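# Tuck the box end flap's tabs into the floor slots

## Task

Fold the top flap of the upright end wall over and push both of its tabs all the way down into the slots in the box floor. At the end, that end wall and both long walls must stand upright, the corner flaps at that end must be folded inward, and the box must rest on its base. All of this must hold on its own, with no support from the robot.

## Robot and tools

Robot: two arms, left_arm and right_arm, each with a two-finger gripper. Their root links sit at left_arm (-0.037, +0.330, 0) m, quat_wxyz (+1.000, 0, 0, +0.030), and right_arm (-0.018, -0.230, 0) m, quat_wxyz (+1.000, 0, 0, +0.022). The names do not match image sides.

Scene frame: origin on the table surface midway between the arms. +z is up, +x reaches out over the table, and left_arm is on the +y side. Each gripper has its own axes: the fingers extend along its +z and close along its y. The reported end_effector_position is the point between the finger pads, about 1 cm back from the fingertips.

Joint ranges (rad), base to hand: waist -2.618 to 3.054, shoulder 0.000 to 3.142, elbow 0.000 to 3.142, wrist pitch -1.571 to 1.571, wrist yaw -1.571 to 1.571, wrist roll -2.094 to 2.094. Elbows stop just before fully straight.

execute_actions(actions): actions is a list of actions, run one after another. Each action is a list of up to 15 rows; each row lasts one control step of 1/30 s, and if fewer than 15 rows are given the last row repeats to fill the 15 steps. A row is one flat list for both arms: 14 numbers in [-1, 1], first left_arm's dx, dy, dz, rx, ry, rz, opening, then right_arm's seven in the same order. Always send all 14, even when one arm stays put. dx to rz are an offset, not a pose: they are measured from that gripper's measured pose at the start of the action (for a call's first action, the last pose reported in this scene), expressed in the gripper's own axes. Every row refers back to that same start pose, not to the row before. Scale: 1.0 equals 0.6 m of travel or 180 degrees of turn; rx, ry, rz form a single rotation vector. Opening is absolute, not an offset: +1 is fully open (0.094 m), -1 is closed. A row may carry 12 extra numbers in 0 to 1 (26 total): per-joint stiffness scales, left_arm's 6 then right_arm's 6 in Joint positions order; they stay in force until changed. An empty actions list just returns the current state and images.

Per step, the commanded pose is clipped to within 70 mm and 16 degrees of the measured pose, then reached by damped inverse kinematics with position favoured over orientation. Large offsets therefore need several actions; after an action the arm only continues to its last clipped pose.

move(target, speed, blocking): target is one row laid out like an execute_actions row (14 or 26 numbers, gripper-frame offsets from the pose in the latest result that shows one, same scale, opening absolute and applied at the start). Both grippers travel straight lines that finish together, over 0.5 to 10 s; beyond 10 s they halt short. speed is the top path speed in m/s, 0.002 to 0.5, default 0.25; rotation is capped at twice that in rad/s. Paths ignore obstacles and the other arm, grippers lag and may overshoot the speed near full reach, and contacts hit harder at higher speed or with targets set deeper past the contact. blocking=false returns after 0.5 s while motion continues; then use wait or stop before sending more rows or moves. The result adds a move: line giving the ending (done, off_target, moving, held, fault), limits that acted (paced = pose was clipped; held = a check blocked steps, after which the arm may speed up), and each gripper's distance from its target.

wait(seconds): 0 to 10; arms hold their last command, returns early if a running move ends. stop(): brakes a running move; needs room, fingers keep moving. zoom_image(camera, region): camera is cam_high, cam_low, cam_left_wrist or cam_right_wrist; region [x0, y0, x1, y1] in pixels, top-left origin, at most 504 by 504. read_manual(section): only "licences", no motion. finished_scene(scene): ends the given scene for good and reports success.

Results: a state line, left_arm: … | right_arm: …, with each gripper's position in metres and quat_wxyz in the scene frame (less accurate at long reach); Hand target lines showing where the controller is driving each gripper; grip_measured on the same scale as the commanded opening (the last Joint positions value is the opening in metres; readings may be off by about 1 mm); pose unreachable lines when the clearance check altered a command; FAULT, MOTOR HOT (from 75 °C) and OVER-TEMPERATURE FAULT lines. Images come from the four 504x504 cameras; calibration data (intrinsics, distortion, world-to-camera transforms) is provided and may be slightly off.

Practical points: arms tend to finish a centimetre or more low, and repeated zero offsets let them sag further; to hold an arm still, send the correction back to the wanted pose in the first call of a reply and zeros after, raising the aim if it still droops. Between replies the robot keeps its last command. To grasp, command an opening about 0.03 below grip_measured for a firm hold, less for a light one; finger force tops out near 50 to 62 N and is weaker on very thin parts. Brief external tugs on held parts or pushes on loose ones can happen. Hot motors stop the arm at 90 °C and drop it at 100 °C, so avoid long heavy holds.

Avoid: knocking or dropping anything off the table, letting the arms collide or press on each other, slamming, and very hard pushes into the box. Release the box before ending so the result stands on its own.

Each tool is called after ">>>" as name(argument=value, ...), one argument or row to a line, values as JSON.

## Session

>>> execute_actions(
  actions=[],
)

Scene clock: 0.00 s.
left_arm: end_effector_position=(+0.3407, +0.3536, +0.4122) grip_measured=+1.000 end_effector_quat_wxyz=(+0.709, -0.025, +0.705, +0.022) | right_arm: end_effector_position=(+0.3633, -0.2156, +0.4008) grip_measured=+1.000 end_effector_quat_wxyz=(+0.700, -0.003, +0.714, +0.015)
Joint positions: left_arm=[-0.009  1.038  1.058 -0.014 -0.017 -0.005  0.094] | right_arm=[-0.003  1.046  1.04  -0.014  0.015  0.017  0.094]
Joint velocities: left_arm=[-0.002  0.002 -0.002 -0.007 -0.037  0.051  0.   ] | right_arm=[-0.002  0.002 -0.002 -0.037 -0.037 -0.051  0.   ]
Hand target (left_arm): +0.338, +0.353, +0.420; +0.715, -0.026, +0.698, +0.022
Hand target (right_arm): +0.362, -0.216, +0.400; +0.697, -0.004, +0.717, +0.015
Joint stiffness scale: left_arm=[1. 1. 1. 1. 1. 1.] | right_arm=[1. 1. 1. 1. 1. 1.]

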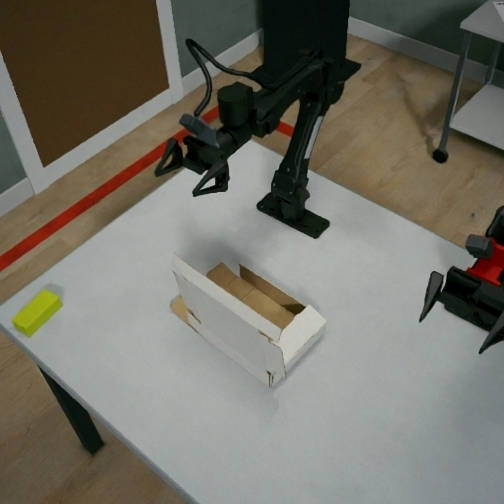

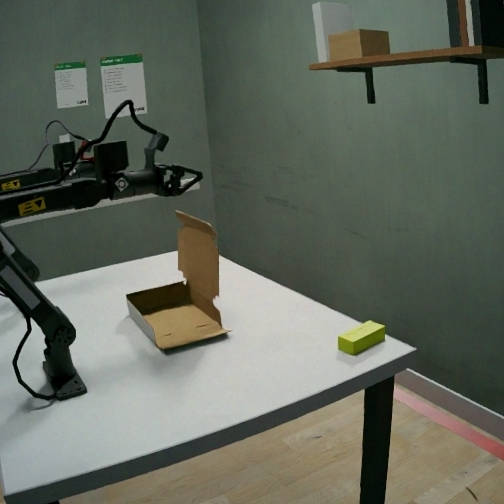

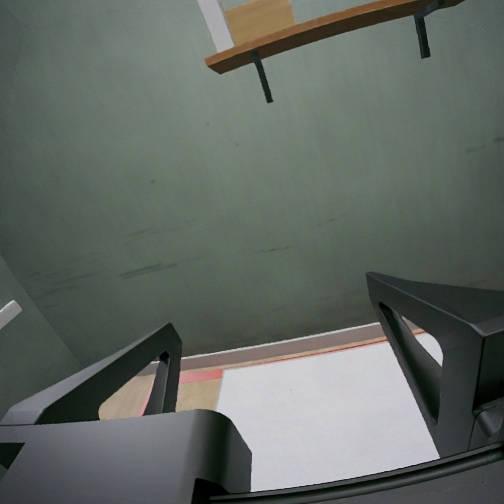

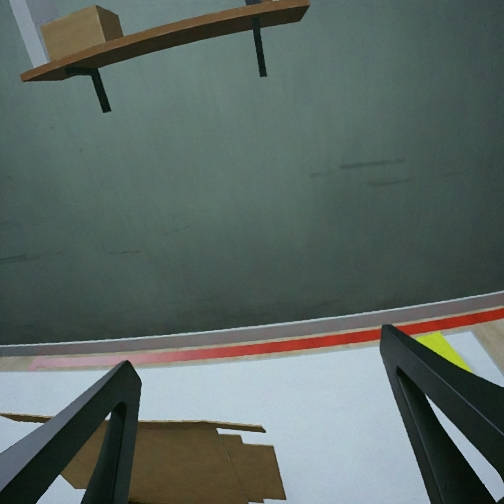

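>>> zoom_image(
  camera="cam_high",
  region=[150, 230, 350, 400],
)

>>> zoom_image(
  camera="cam_low",
  region=[100, 190, 280, 370],
)

Region (150, 230, 350, 400) of cam_high's 504x504 image, scaled by 2.520, with more detail than that image has; it fills the top 428 rows of this view, and the rest is white.

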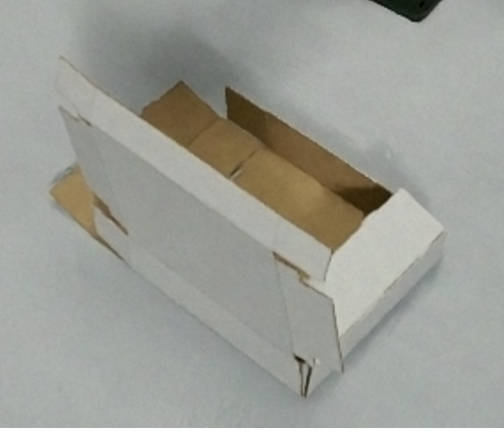

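Region (100, 190, 280, 370) of cam_low's 504x504 image, scaled by 2.800, with more detail than that image has.

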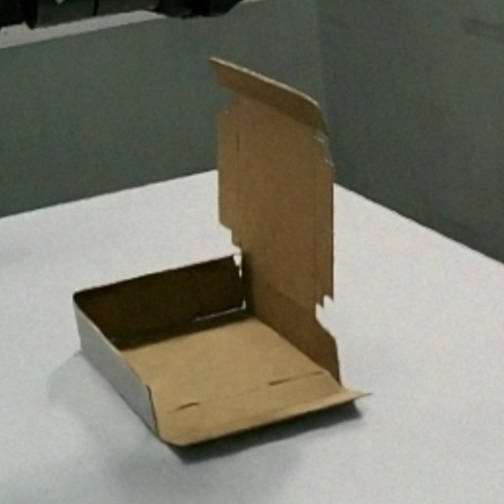

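>>> move(
  target=[0.15,-0.3,-0.1,0,0.4,0,1,0,0,0,0,0,0,1],
)

Scene clock: 17.37 s.
left_arm: end_effector_position=(+0.2922, +0.1755, +0.3181) grip_measured=+1.000 end_effector_quat_wxyz=(+0.239, -0.021, +0.971, -0.027) | right_arm: end_effector_position=(+0.3633, -0.2156, +0.4020) grip_measured=+1.000 end_effector_quat_wxyz=(+0.702, -0.003, +0.712, +0.015)
Joint positions: left_arm=[-0.602  1.731  2.178 -1.575 -0.204 -0.54   0.094] | right_arm=[-0.003  1.046  1.04  -0.01   0.015  0.017  0.094]
Joint velocities: left_arm=[-0.007 -0.007 -0.007 -0.11  -0.007  0.037  0.   ] | right_arm=[-0.002 -0.002 -0.002  0.051 -0.066  0.037  0.   ]
Hand target (left_arm): +0.291, +0.173, +0.322; +0.240, -0.021, +0.970, -0.033
Hand target (right_arm): +0.363, -0.216, +0.401; +0.700, -0.003, +0.714, +0.015
Off the commanded pose (left_arm): 0.008 m, 10 deg.
Off the commanded pose (right_arm): 0.001 m, 0 deg.
Joint stiffness scale: left_arm=[1. 1. 1. 1. 1. 1.] | right_arm=[1. 1. 1. 1. 1. 1.]
joint sent to its limit (left arm) — the command would take joint 4 (wrist pitch) past its lower limit, so that joint was sent only as far as its limit.
move: off_target (left_arm)
camera_calibration (this result's frames):
cam_left_wrist: T_world_to_cam=[[-0.234476, -0.966116, -0.107897, 0.27746], [-0.970663, 0.238756, -0.0284396, 0.278346], [0.0532371, 0.0980637, -0.993755, 0.413007], [0, 0, 0, 1]] pos_world=[0.313251, 0.161101, 0.448281]
cam_right_wrist: T_world_to_cam=[[0.000228138, -0.984683, -0.174354, -0.142674], [-0.514322, 0.14941, -0.844482, 0.598916], [0.857597, 0.0898665, -0.50641, 0.0074108], [0, 0, 0, 1]] pos_world=[0.301713, -0.230639, 0.484651]

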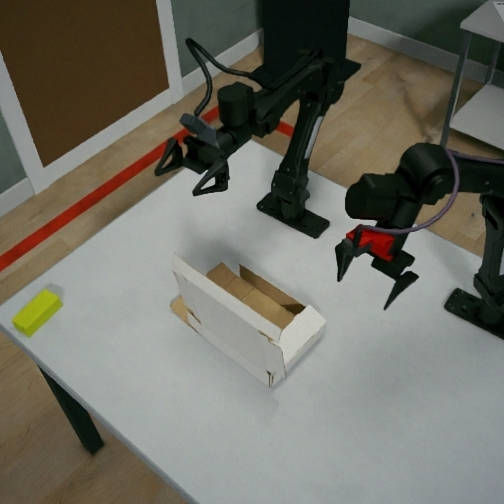

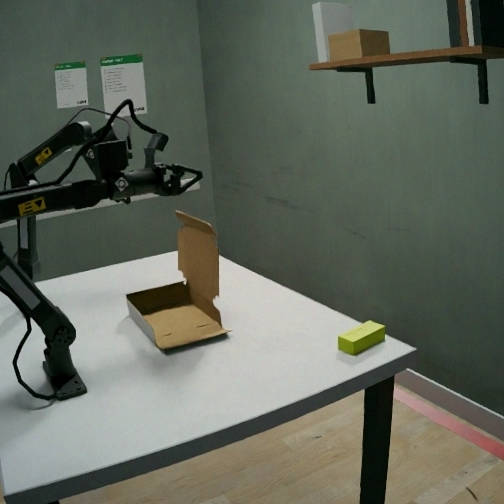

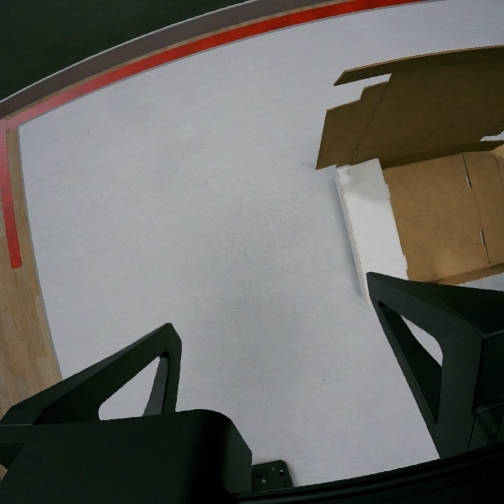

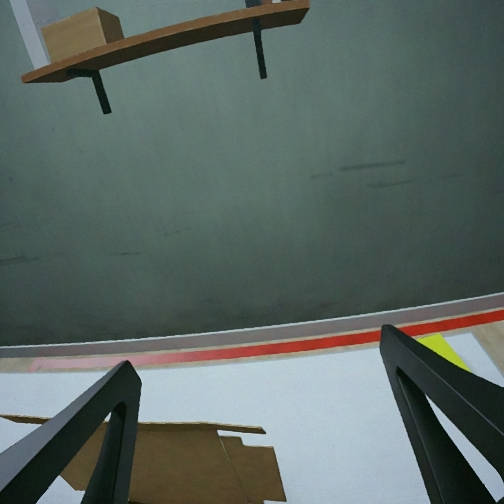

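>>> zoom_image(
  camera="cam_left_wrist",
  region=[300, 60, 504, 320],
)

Region (300, 60, 504, 320) of cam_left_wrist's 504x504 image, scaled by 1.938, with more detail than that image has; it fills the left 395 columns of this view, and the rest is white.

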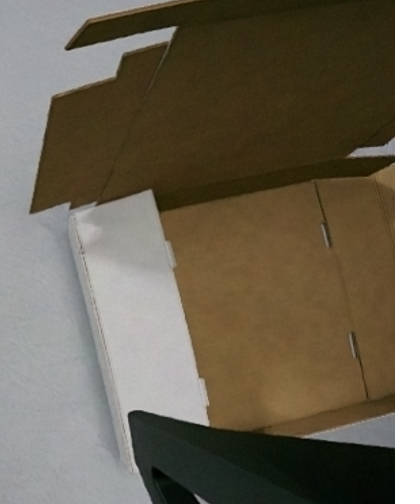

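>>> move(
  target=[0.113,-0.267,0.312,0,0.155,0,-1,0,0,0,0,0,0,1],
)

Scene clock: 29.50 s.
left_arm: end_effector_position=(+0.3214, +0.0049, +0.1163) grip_measured=-0.978 end_effector_quat_wxyz=(+0.014, -0.012, +0.999, -0.042) | right_arm: end_effector_position=(+0.3633, -0.2156, +0.4031) grip_measured=+1.000 end_effector_quat_wxyz=(+0.703, -0.003, +0.711, +0.015)
Joint positions: left_arm=[-0.784  2.466  2.549 -1.577  0.043 -0.749  0.001] | right_arm=[-0.003  1.046  1.04  -0.005  0.015  0.017  0.094]
Joint velocities: left_arm=[ 0.002 -0.007 -0.007  0.066  0.007 -0.037 -0.001] | right_arm=[-0.007  0.002 -0.007  0.007 -0.037  0.037  0.   ]
Hand target (left_arm): +0.321, +0.001, +0.133; +0.027, -0.012, +0.998, -0.057
Hand target (right_arm): +0.363, -0.216, +0.402; +0.702, -0.003, +0.712, +0.015
Off the commanded pose (left_arm): 0.015 m, 2 deg.
Off the commanded pose (right_arm): 0.001 m, 0 deg.
Joint stiffness scale: left_arm=[1. 1. 1. 1. 1. 1.] | right_arm=[1. 1. 1. 1. 1. 1.]
joint sent to its limit (left arm) — the command would take joint 4 (wrist pitch) past its lower limit, so that joint was sent only as far as its limit.
move: off_target (left_arm)
camera_calibration (this result's frames):
cam_left_wrist: T_world_to_cam=[[-0.287349, -0.956861, 0.0429743, 0.0971001], [-0.87778, 0.281026, 0.387977, 0.263246], [-0.383317, 0.0737629, -0.920667, 0.359578], [0, 0, 0, 1]] pos_world=[0.396806, -0.00759087, 0.224745]
cam_right_wrist: T_world_to_cam=[[0.00102602, -0.98465, -0.174537, -0.142684], [-0.510454, 0.149569, -0.846797, 0.599447], [0.859904, 0.0899618, -0.502465, 0.00556586], [0, 0, 0, 1]] pos_world=[0.301351, -0.230654, 0.485503]

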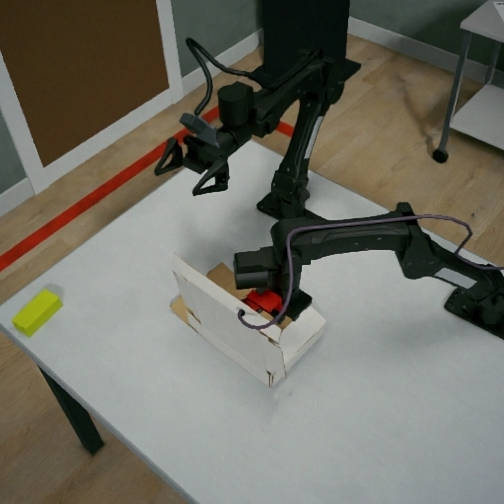

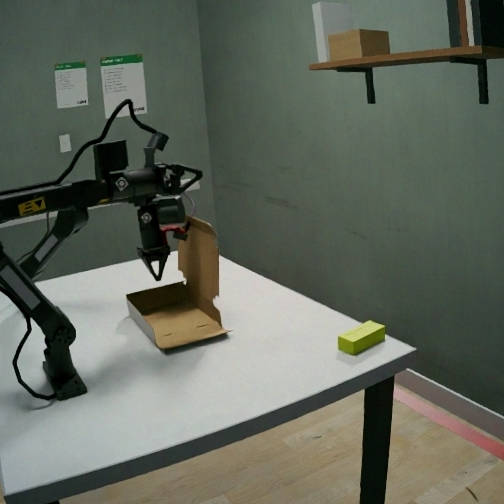

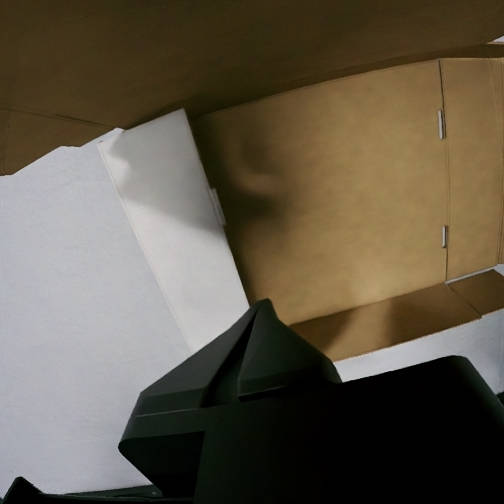

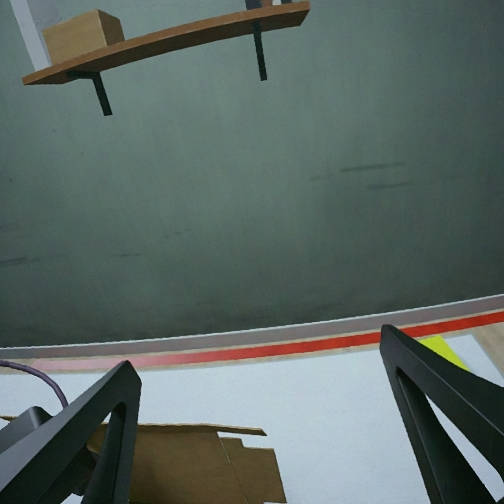

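>>> move(
  target=[0.035,0.028,0.02,0,0,0,-1,0,0,0,0,0,0,1],
)

>>> move(
  target=[0,0,0.11,0,0,0,-1,0,0,0,0,0,0,1],
  speed=0.05,
)

Scene clock: 33.57 s.
left_arm: end_effector_position=(+0.3010, +0.0228, +0.0940) grip_measured=-0.978 end_effector_quat_wxyz=(+0.003, -0.013, +0.999, -0.032) | right_arm: end_effector_position=(+0.3634, -0.2156, +0.4044) grip_measured=+1.000 end_effector_quat_wxyz=(+0.705, -0.003, +0.709, +0.015)
Joint positions: left_arm=[-0.784  2.293  2.153 -1.383  0.043 -0.751  0.001] | right_arm=[-0.003  1.046  1.04   0.     0.015  0.017  0.094]
Joint velocities: left_arm=[-0.007 -0.012  0.012 -0.007  0.051  0.007  0.001] | right_arm=[-0.012 -0.007 -0.007 -0.007  0.037 -0.066  0.   ]
Hand target (left_arm): +0.301, +0.020, +0.102; +0.014, -0.012, +0.999, -0.042
Hand target (right_arm): +0.363, -0.216, +0.403; +0.703, -0.003, +0.711, +0.015
Off the commanded pose (left_arm): 0.009 m, 2 deg.
Off the commanded pose (right_arm): 0.001 m, 0 deg.
Joint stiffness scale: left_arm=[1. 1. 1. 1. 1. 1.] | right_arm=[1. 1. 1. 1. 1. 1.]
move: done
camera_calibration (this result's frames):
cam_left_wrist: T_world_to_cam=[[-0.285088, -0.957992, 0.0312374, 0.109752], [-0.869009, 0.272083, 0.413274, 0.244089], [-0.404412, 0.0906736, -0.910071, 0.334886], [0, 0, 0, 1]] pos_world=[0.378836, 0.00836362, 0.200466]
cam_right_wrist: T_world_to_cam=[[0.00189132, -0.984614, -0.174731, -0.142697], [-0.506252, 0.149743, -0.849285, 0.600013], [0.862383, 0.0900642, -0.49818, 0.0035645], [0, 0, 0, 1]] pos_world=[0.300954, -0.23067, 0.486425]

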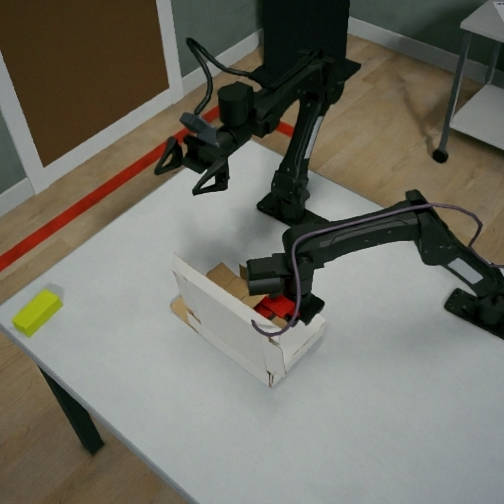

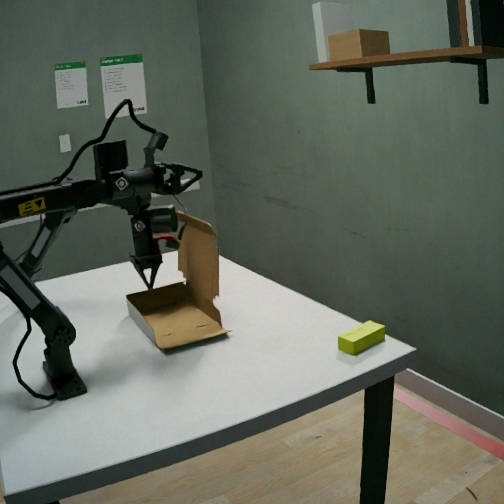

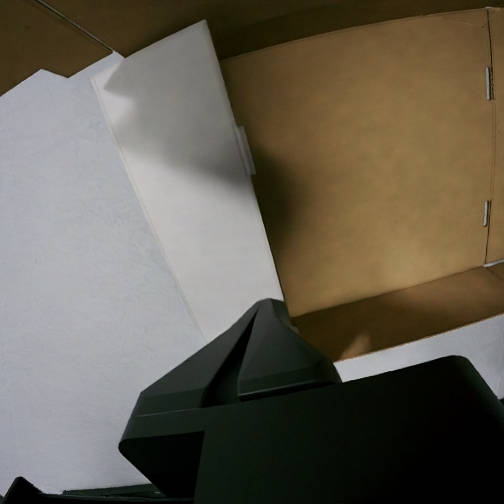

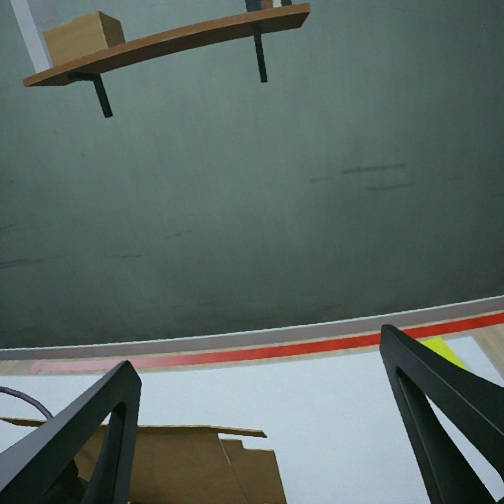

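Scene clock: 35.37 s.
left_arm: end_effector_position=(+0.2999, +0.0185, +0.0262) grip_measured=-0.978 end_effector_quat_wxyz=(-0.005, -0.012, +0.999, -0.030) | right_arm: end_effector_position=(+0.3634, -0.2156, +0.4055) grip_measured=+1.000 end_effector_quat_wxyz=(+0.707, -0.003, +0.707, +0.015)
Joint positions: left_arm=[-0.789  2.327  1.942 -1.152  0.051 -0.755  0.001] | right_arm=[-0.003  1.046  1.04   0.005  0.015  0.017  0.094]
Joint velocities: left_arm=[ 0.007  0.002 -0.007 -0.007  0.051  0.007 -0.001] | right_arm=[ 0.002  0.002  0.012 -0.037 -0.007 -0.051  0.   ]
Hand target (left_arm): +0.301, +0.017, +0.028; +0.003, -0.013, +0.999, -0.032
Hand target (right_arm): +0.363, -0.216, +0.404; +0.705, -0.003, +0.709, +0.015
Off the commanded pose (left_arm): 0.002 m, 1 deg.
Off the commanded pose (right_arm): 0.001 m, 0 deg.
Joint stiffness scale: left_arm=[1. 1. 1. 1. 1. 1.] | right_arm=[1. 1. 1. 1. 1. 1.]
move: done
camera_calibration (this result's frames):
cam_left_wrist: T_world_to_cam=[[-0.286005, -0.957663, 0.0329126, 0.107725], [-0.862065, 0.272148, 0.427528, 0.26992], [-0.418385, 0.0939026, -0.903403, 0.277064], [0, 0, 0, 1]] pos_world=[0.379417, 0.00368859, 0.131356]
cam_right_wrist: T_world_to_cam=[[0.00269091, -0.984581, -0.174906, -0.14271], [-0.502363, 0.149903, -0.851564, 0.600527], [0.864653, 0.0901579, -0.494213, 0.00171468], [0, 0, 0, 1]] pos_world=[0.300584, -0.230685, 0.487274]

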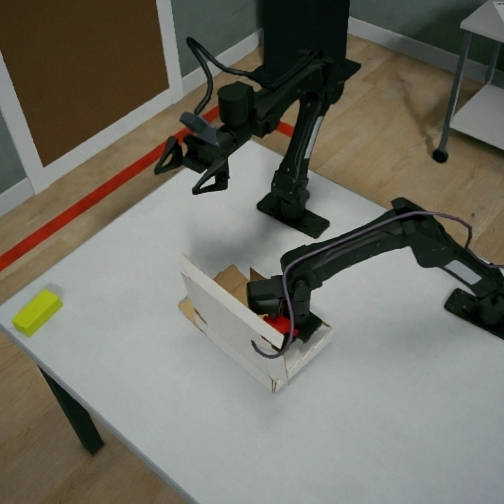

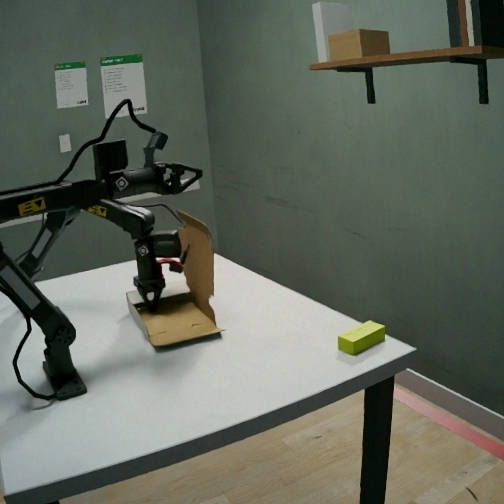

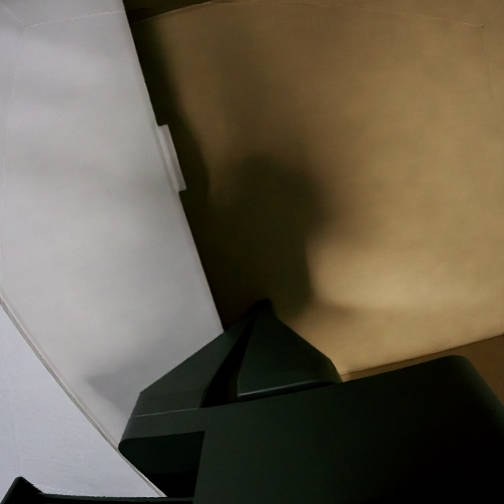

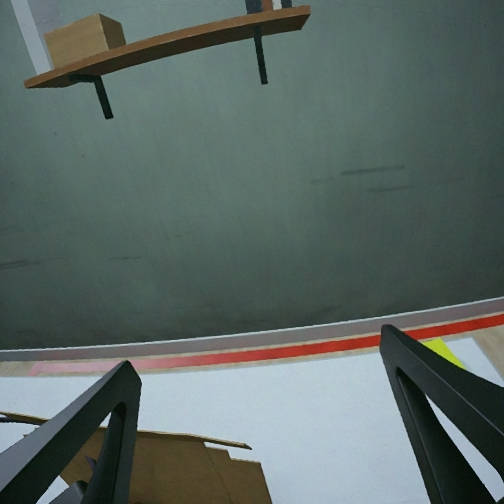

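>>> move(
  target=[0,0.05,0.0,-0.13,0,0,-1,0,0,0,0,0,0,1],
  speed=0.05,
)

Scene clock: 42.57 s.
left_arm: end_effector_position=(+0.2988, +0.0500, +0.0231) grip_measured=-0.978 end_effector_quat_wxyz=(-0.006, -0.009, +0.987, +0.161) | right_arm: end_effector_position=(+0.3634, -0.2156, +0.4067) grip_measured=+1.000 end_effector_quat_wxyz=(+0.708, -0.003, +0.706, +0.015)
Joint positions: left_arm=[-0.846  2.575  2.334 -1.574 -0.216 -0.831  0.001] | right_arm=[-0.003  1.046  1.04   0.01   0.015  0.017  0.094]
Joint velocities: left_arm=[-0.007 -0.007  0.012 -0.066  0.022  0.007 -0.001] | right_arm=[ 0.007 -0.012 -0.012 -0.022  0.007 -0.081  0.   ]
Hand target (left_arm): +0.299, +0.049, +0.025; +0.000, -0.008, +0.986, +0.166
Hand target (right_arm): +0.363, -0.216, +0.406; +0.707, -0.003, +0.707, +0.015
Off the commanded pose (left_arm): 0.002 m, 1 deg.
Off the commanded pose (right_arm): 0.001 m, 0 deg.
Joint stiffness scale: left_arm=[1. 1. 1. 1. 1. 1.] | right_arm=[1. 1. 1. 1. 1. 1.]
joint sent to its limit (left arm) — the command would take joint 4 (wrist pitch) past its lower limit, so that joint was sent only as far as its limit.
move: done
camera_calibration (this result's frames):
cam_left_wrist: T_world_to_cam=[[-0.294771, -0.897911, -0.326903, 0.14566], [-0.857092, 0.0971817, 0.505914, 0.267137], [-0.422497, 0.429315, -0.798239, 0.2529], [0, 0, 0, 1]] pos_world=[0.378747, -0.00374441, 0.114342]
cam_right_wrist: T_world_to_cam=[[0.00355803, -0.984546, -0.175092, -0.142726], [-0.498137, 0.150078, -0.854012, 0.601075], [0.867091, 0.0902586, -0.489905, -0.000291877], [0, 0, 0, 1]] pos_world=[0.300178, -0.230702, 0.488192]

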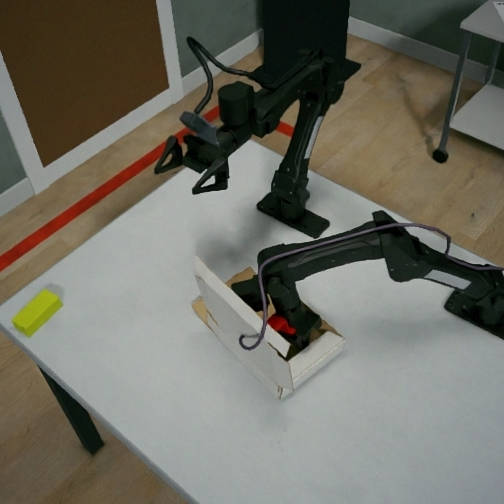

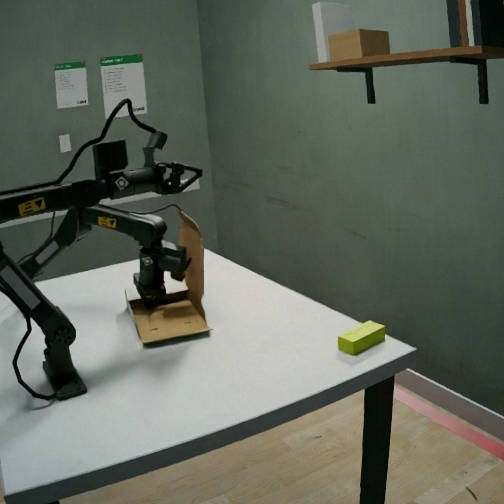

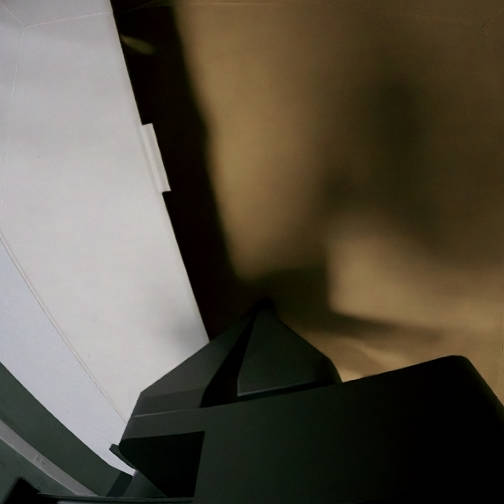

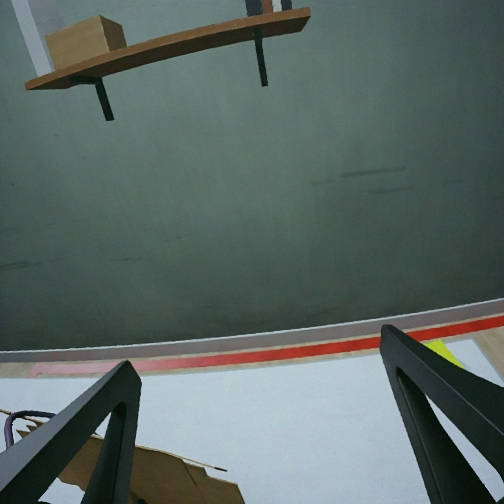

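>>> move(
  target=[0,-0.04,-0.16,0.13,0,0,-1,0,0,0,0,0,0,1],
  speed=0.1,
)

Scene clock: 50.77 s.
left_arm: end_effector_position=(+0.2924, +0.0029, +0.0889) grip_measured=-0.978 end_effector_quat_wxyz=(-0.024, -0.012, +0.999, -0.018) | right_arm: end_effector_position=(+0.3634, -0.2156, +0.4079) grip_measured=+1.000 end_effector_quat_wxyz=(+0.710, -0.003, +0.704, +0.015)
Joint positions: left_arm=[-0.822  2.424  2.362 -1.519  0.059 -0.785  0.001] | right_arm=[-0.003  1.046  1.04   0.014  0.015  0.017  0.094]
Joint velocities: left_arm=[-0.007 -0.007 -0.012 -0.007 -0.007  0.022  0.001] | right_arm=[ 0.012  0.002  0.017 -0.037  0.022  0.007  0.   ]
Hand target (left_arm): +0.301, -0.001, +0.106; -0.005, -0.013, +0.999, -0.041
Hand target (right_arm): +0.363, -0.216, +0.407; +0.708, -0.003, +0.706, +0.015
Off the commanded pose (left_arm): 0.020 m, 4 deg.
Off the commanded pose (right_arm): 0.001 m, 0 deg.
Joint stiffness scale: left_arm=[1. 1. 1. 1. 1. 1.] | right_arm=[1. 1. 1. 1. 1. 1.]
move: off_target (left_arm)
camera_calibration (this result's frames):
cam_left_wrist: T_world_to_cam=[[-0.287286, -0.957627, 0.0204364, 0.0900217], [-0.843887, 0.263142, 0.467558, 0.232047], [-0.453124, 0.117077, -0.883726, 0.340416], [0, 0, 0, 1]] pos_world=[0.375934, -0.0147088, 0.1905]
cam_right_wrist: T_world_to_cam=[[0.00435925, -0.984512, -0.17526, -0.142743], [-0.494226, 0.150239, -0.856253, 0.601571], [0.869323, 0.0903507, -0.485917, -0.00214642], [0, 0, 0, 1]] pos_world=[0.2998, -0.230718, 0.489037]

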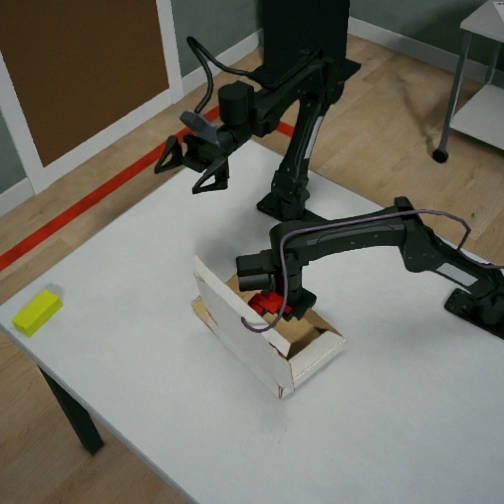

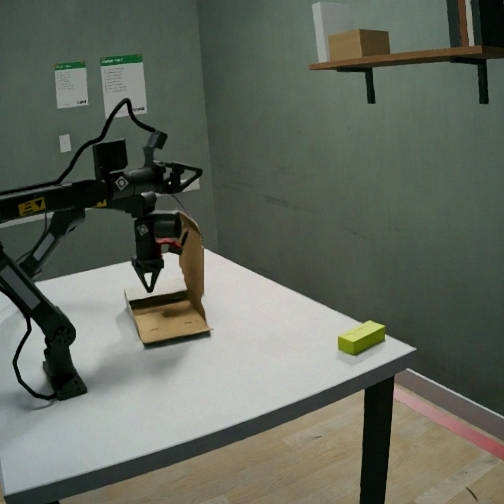

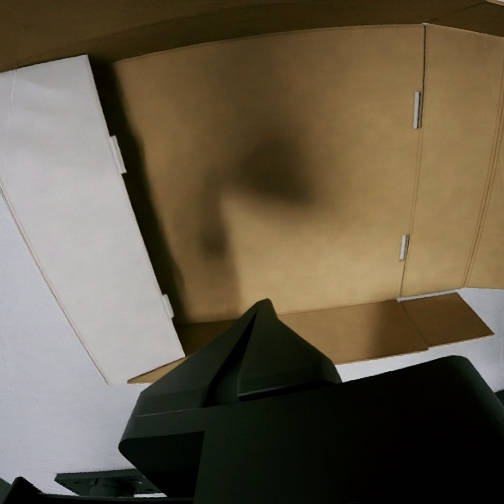

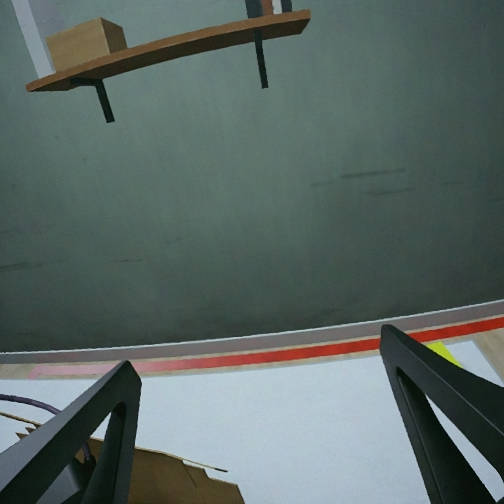

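>>> move(
  target=[0.01,0.14,-0.05,0,0,0,1,0,0,0,0,0,0,1],
  speed=0.1,
)

>>> move(
  target=[0,0,0.13,0,0,0,1,0,0,0,0,0,0,1],
  speed=0.05,
)

Scene clock: 57.83 s.
left_arm: end_effector_position=(+0.2847, +0.0867, +0.1092) grip_measured=+1.000 end_effector_quat_wxyz=(-0.036, -0.014, +0.999, -0.011) | right_arm: end_effector_position=(+0.3633, -0.2156, +0.4091) grip_measured=+1.000 end_effector_quat_wxyz=(+0.712, -0.003, +0.702, +0.015)
Joint positions: left_arm=[-0.684  2.143  1.969 -1.441  0.061 -0.651  0.094] | right_arm=[-0.003  1.046  1.04   0.019  0.015  0.017  0.094]
Joint velocities: left_arm=[ 0.007 -0.022  0.002  0.007  0.037 -0.022  0.   ] | right_arm=[-0.002  0.007 -0.017  0.095  0.007 -0.051  0.   ]
Hand target (left_arm): +0.286, +0.088, +0.115; -0.025, -0.012, +0.999, -0.016
Hand target (right_arm): +0.363, -0.216, +0.408; +0.710, -0.003, +0.704, +0.015
Off the commanded pose (left_arm): 0.007 m, 2 deg.
Off the commanded pose (right_arm): 0.001 m, 0 deg.
Joint stiffness scale: left_arm=[1. 1. 1. 1. 1. 1.] | right_arm=[1. 1. 1. 1. 1. 1.]
move: done
camera_calibration (this result's frames):
cam_left_wrist: T_world_to_cam=[[-0.283654, -0.958819, 0.0144007, 0.167358], [-0.833503, 0.253951, 0.490695, 0.189263], [-0.474145, 0.127185, -0.871212, 0.348814], [0, 0, 0, 1]] pos_world=[0.370612, 0.0680384, 0.208611]
cam_right_wrist: T_world_to_cam=[[0.0052281, -0.984477, -0.175438, -0.142762], [-0.489977, 0.150415, -0.85866, 0.602099], [0.87172, 0.0904497, -0.481585, -0.00415799], [0, 0, 0, 1]] pos_world=[0.299386, -0.230735, 0.489951]

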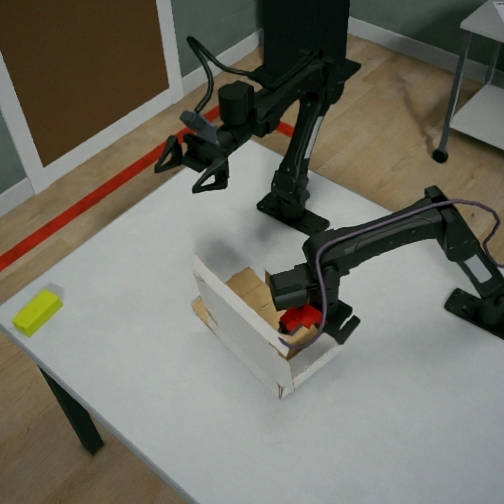

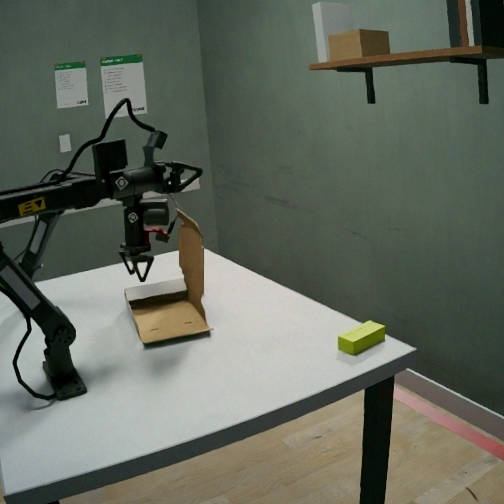

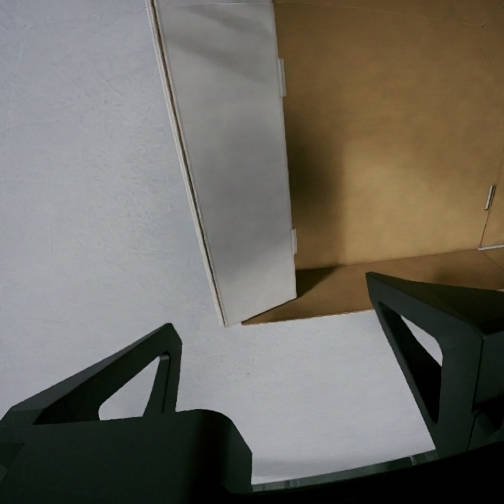

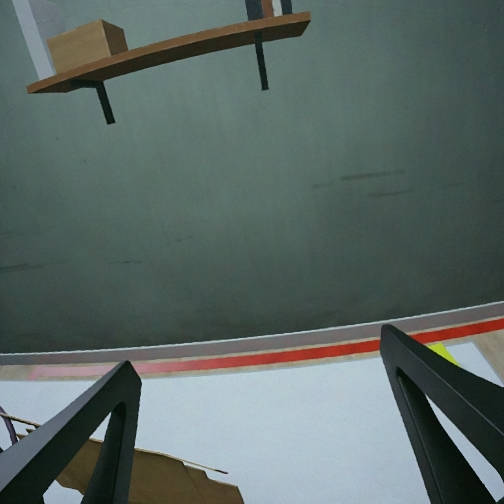

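Scene clock: 59.87 s.
left_arm: end_effector_position=(+0.2808, +0.0863, +0.0329) grip_measured=+1.000 end_effector_quat_wxyz=(-0.038, -0.016, +0.999, -0.009) | right_arm: end_effector_position=(+0.3633, -0.2156, +0.4103) grip_measured=+1.000 end_effector_quat_wxyz=(+0.713, -0.003, +0.701, +0.016)
Joint positions: left_arm=[-0.691  2.163  1.695 -1.152  0.061 -0.661  0.094] | right_arm=[-0.003  1.046  1.04   0.024  0.015  0.017  0.094]
Joint velocities: left_arm=[ 0.007 -0.007 -0.032  0.022 -0.022  0.007  0.   ] | right_arm=[-0.007  0.002 -0.012  0.066 -0.022 -0.007  0.   ]
Hand target (left_arm): +0.279, +0.083, +0.032; -0.036, -0.014, +0.999, -0.011
Hand target (right_arm): +0.363, -0.216, +0.409; +0.712, -0.003, +0.702, +0.015
Off the commanded pose (left_arm): 0.003 m, 0 deg.
Off the commanded pose (right_arm): 0.001 m, 0 deg.
Joint stiffness scale: left_arm=[1. 1. 1. 1. 1. 1.] | right_arm=[1. 1. 1. 1. 1. 1.]
move: done
camera_calibration (this result's frames):
cam_left_wrist: T_world_to_cam=[[-0.279967, -0.959934, 0.0120754, 0.16613], [-0.832366, 0.248991, 0.495146, 0.223497], [-0.478314, 0.128574, -0.868726, 0.281444], [0, 0, 0, 1]] pos_world=[0.367161, 0.0676384, 0.131828]
cam_right_wrist: T_world_to_cam=[[0.00603089, -0.984443, -0.175598, -0.142782], [-0.486045, 0.150577, -0.860864, 0.602578], [0.873913, 0.0905403, -0.477575, -0.00601708], [0, 0, 0, 1]] pos_world=[0.299, -0.230751, 0.490792]

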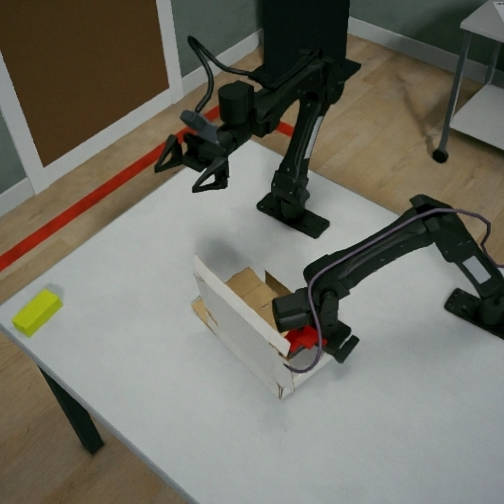

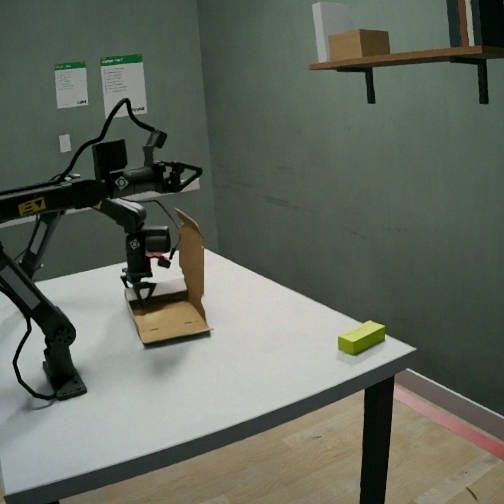

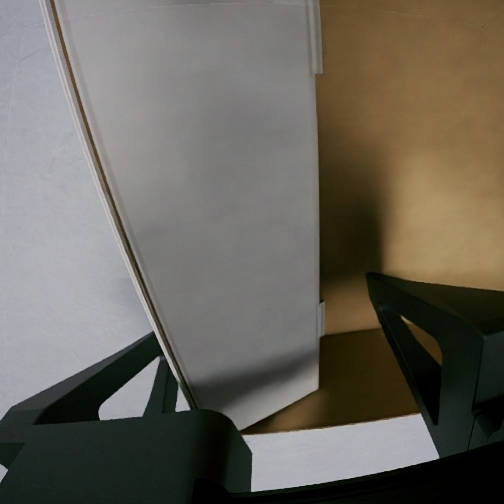

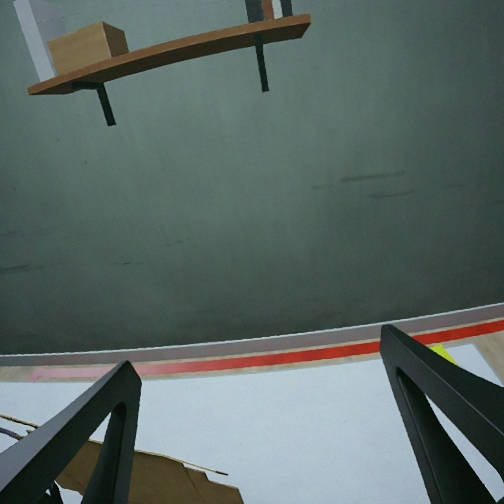

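>>> execute_actions(
  actions=[
    [[0,0.02,0,0,0,0,0.4,0,0,0,0,0,0,1]],
    [[0,0.025,0,0,0,0,-0.2,0,0,0,0,0,0,1]],
    [[0,0.01,0,0,0,0,-0.7,0,0,0,0,0,0,1]],
    [[0,0,0,0,0,0,-1,0,0,0,0,0,0,1]],
  ],
)

Scene clock: 64.53 s.
left_arm: end_effector_position=(+0.2772, +0.1069, +0.0224) grip_measured=-0.882 end_effector_quat_wxyz=(-0.056, -0.014, +0.998, -0.011) | right_arm: end_effector_position=(+0.3632, -0.2156, +0.4148) grip_measured=+1.000 end_effector_quat_wxyz=(+0.720, -0.003, +0.694, +0.016)
Joint positions: left_arm=[-0.644  2.146  1.622 -1.128  0.081 -0.609  0.006] | right_arm=[-0.003  1.046  1.04   0.042  0.015  0.017  0.094]
Joint velocities: left_arm=[ 0.017 -0.007  0.012  0.037 -0.007 -0.066 -0.001] | right_arm=[-0.002  0.002  0.017 -0.051 -0.066 -0.007  0.   ]
Hand target (left_arm): +0.277, +0.107, +0.022; -0.056, -0.014, +0.998, -0.011
Hand target (right_arm): +0.363, -0.216, +0.414; +0.718, -0.003, +0.696, +0.016
Off the commanded pose (left_arm): 0.000 m, 0 deg.
Off the commanded pose (right_arm): 0.001 m, 0 deg.
Joint stiffness scale: left_arm=[1. 1. 1. 1. 1. 1.] | right_arm=[1. 1. 1. 1. 1. 1.]
camera_calibration (this result's frames):
cam_left_wrist: T_world_to_cam=[[-0.282182, -0.959025, 0.025396, 0.185203], [-0.812871, 0.25307, 0.524592, 0.214098], [-0.509524, 0.127387, -0.850975, 0.276393], [0, 0, 0, 1]] pos_world=[0.367124, 0.0882237, 0.118186]
cam_right_wrist: T_world_to_cam=[[0.00924911, -0.984311, -0.176202, -0.142877], [-0.470216, 0.151231, -0.869498, 0.604411], [0.882503, 0.0908951, -0.461439, -0.0134743], [0, 0, 0, 1]] pos_world=[0.297416, -0.230816, 0.494141]

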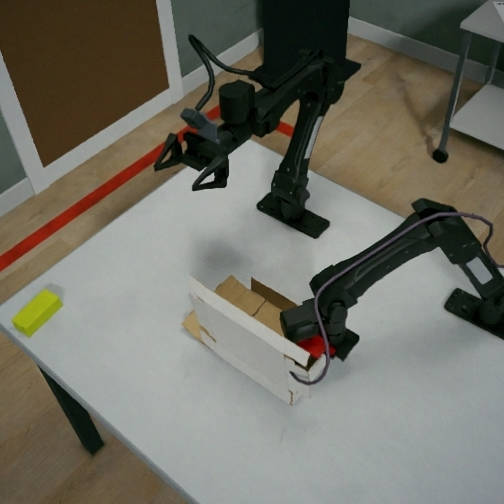

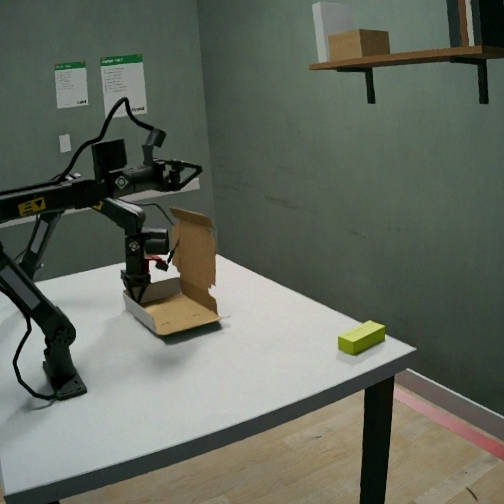

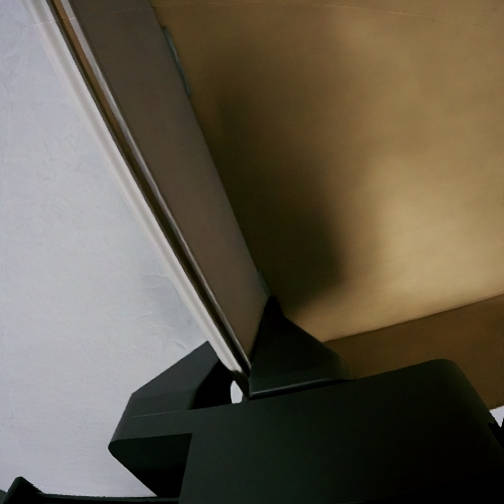

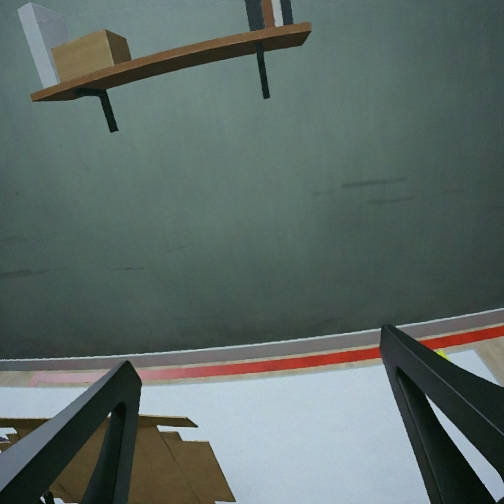

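>>> move(
  target=[0,0,-0.2,0,0,0,0,0,0,0,0,0,0,1],
  speed=0.08,
)

>>> zoom_image(
  camera="cam_low",
  region=[100, 190, 280, 370],
)

Scene clock: 68.40 s.
left_arm: end_effector_position=(+0.2863, +0.1103, +0.1323) grip_measured=-0.002 end_effector_quat_wxyz=(-0.059, -0.014, +0.998, -0.010) | right_arm: end_effector_position=(+0.3632, -0.2156, +0.4159) grip_measured=+1.000 end_effector_quat_wxyz=(+0.721, -0.003, +0.692, +0.016)
Joint positions: left_arm=[-0.624  2.146  2.061 -1.574  0.081 -0.588  0.047] | right_arm=[-0.003  1.046  1.04   0.047  0.015  0.017  0.094]
Joint velocities: left_arm=[-0.007 -0.002 -0.002  0.007 -0.007  0.007 -0.001] | right_arm=[-0.002 -0.017 -0.002 -0.022 -0.007 -0.051  0.   ]
Hand target (left_arm): +0.290, +0.112, +0.141; -0.049, -0.015, +0.999, -0.015
Hand target (right_arm): +0.363, -0.216, +0.415; +0.720, -0.003, +0.694, +0.016
Off the commanded pose (left_arm): 0.010 m, 0 deg.
Off the commanded pose (right_arm): 0.001 m, 0 deg.
Joint stiffness scale: left_arm=[1. 1. 1. 1. 1. 1.] | right_arm=[1. 1. 1. 1. 1. 1.]
joint sent to its limit (left arm) — the command would take joint 4 (wrist pitch) past its lower limit, so that joint was sent only as far as its limit.
move: done
camera_calibration (this result's frames):
cam_left_wrist: T_world_to_cam=[[-0.283012, -0.95877, 0.0257752, 0.188471], [-0.809997, 0.253316, 0.528901, 0.16153], [-0.513623, 0.128807, -0.848292, 0.374728], [0, 0, 0, 1]] pos_world=[0.376647, 0.091515, 0.227588]
cam_right_wrist: T_world_to_cam=[[0.0100554, -0.984277, -0.176344, -0.142905], [-0.466234, 0.151395, -0.871611, 0.604848], [0.884604, 0.0909818, -0.457381, -0.0153436], [0, 0, 0, 1]] pos_world=[0.29701, -0.230833, 0.494974]

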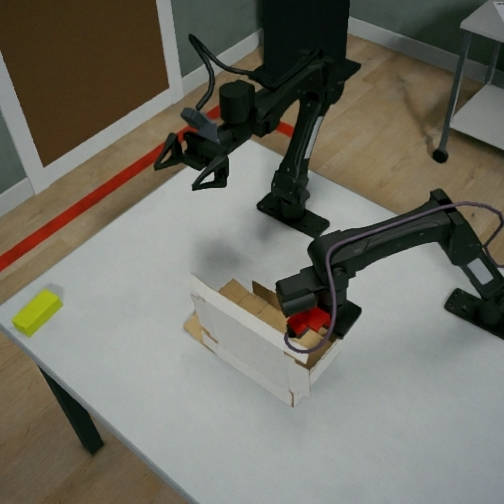

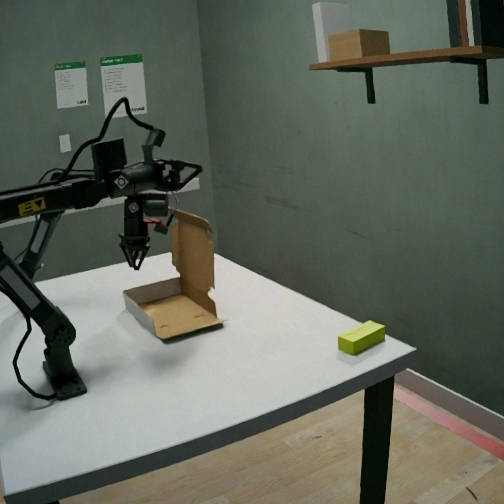

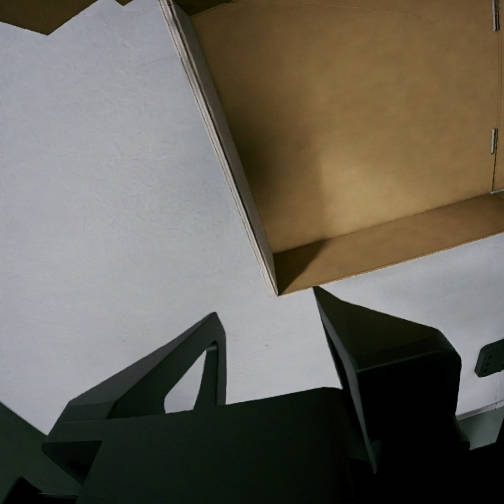

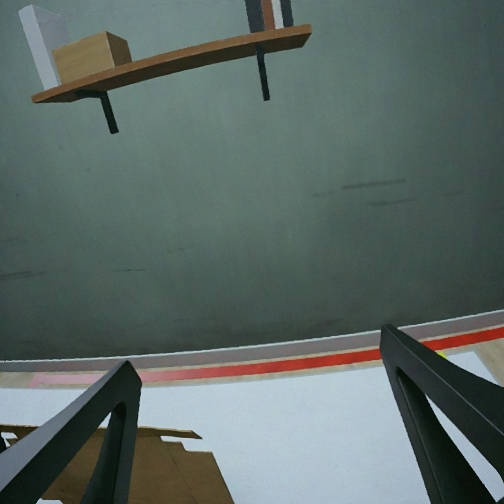

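Region (100, 190, 280, 370) of cam_low's 504x504 image, scaled by 2.800, with more detail than that image has.

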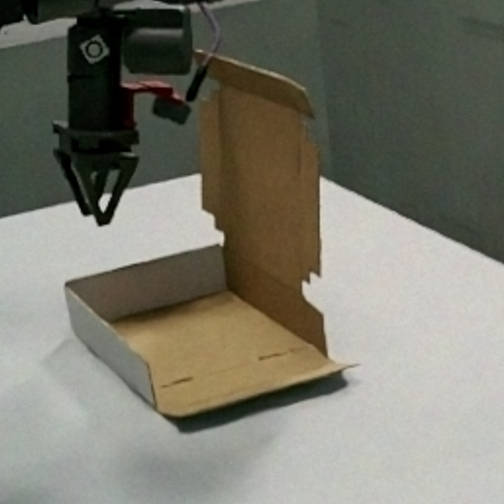

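>>> finished_scene(
  scene=1,
)

The scene is finished: the task was done.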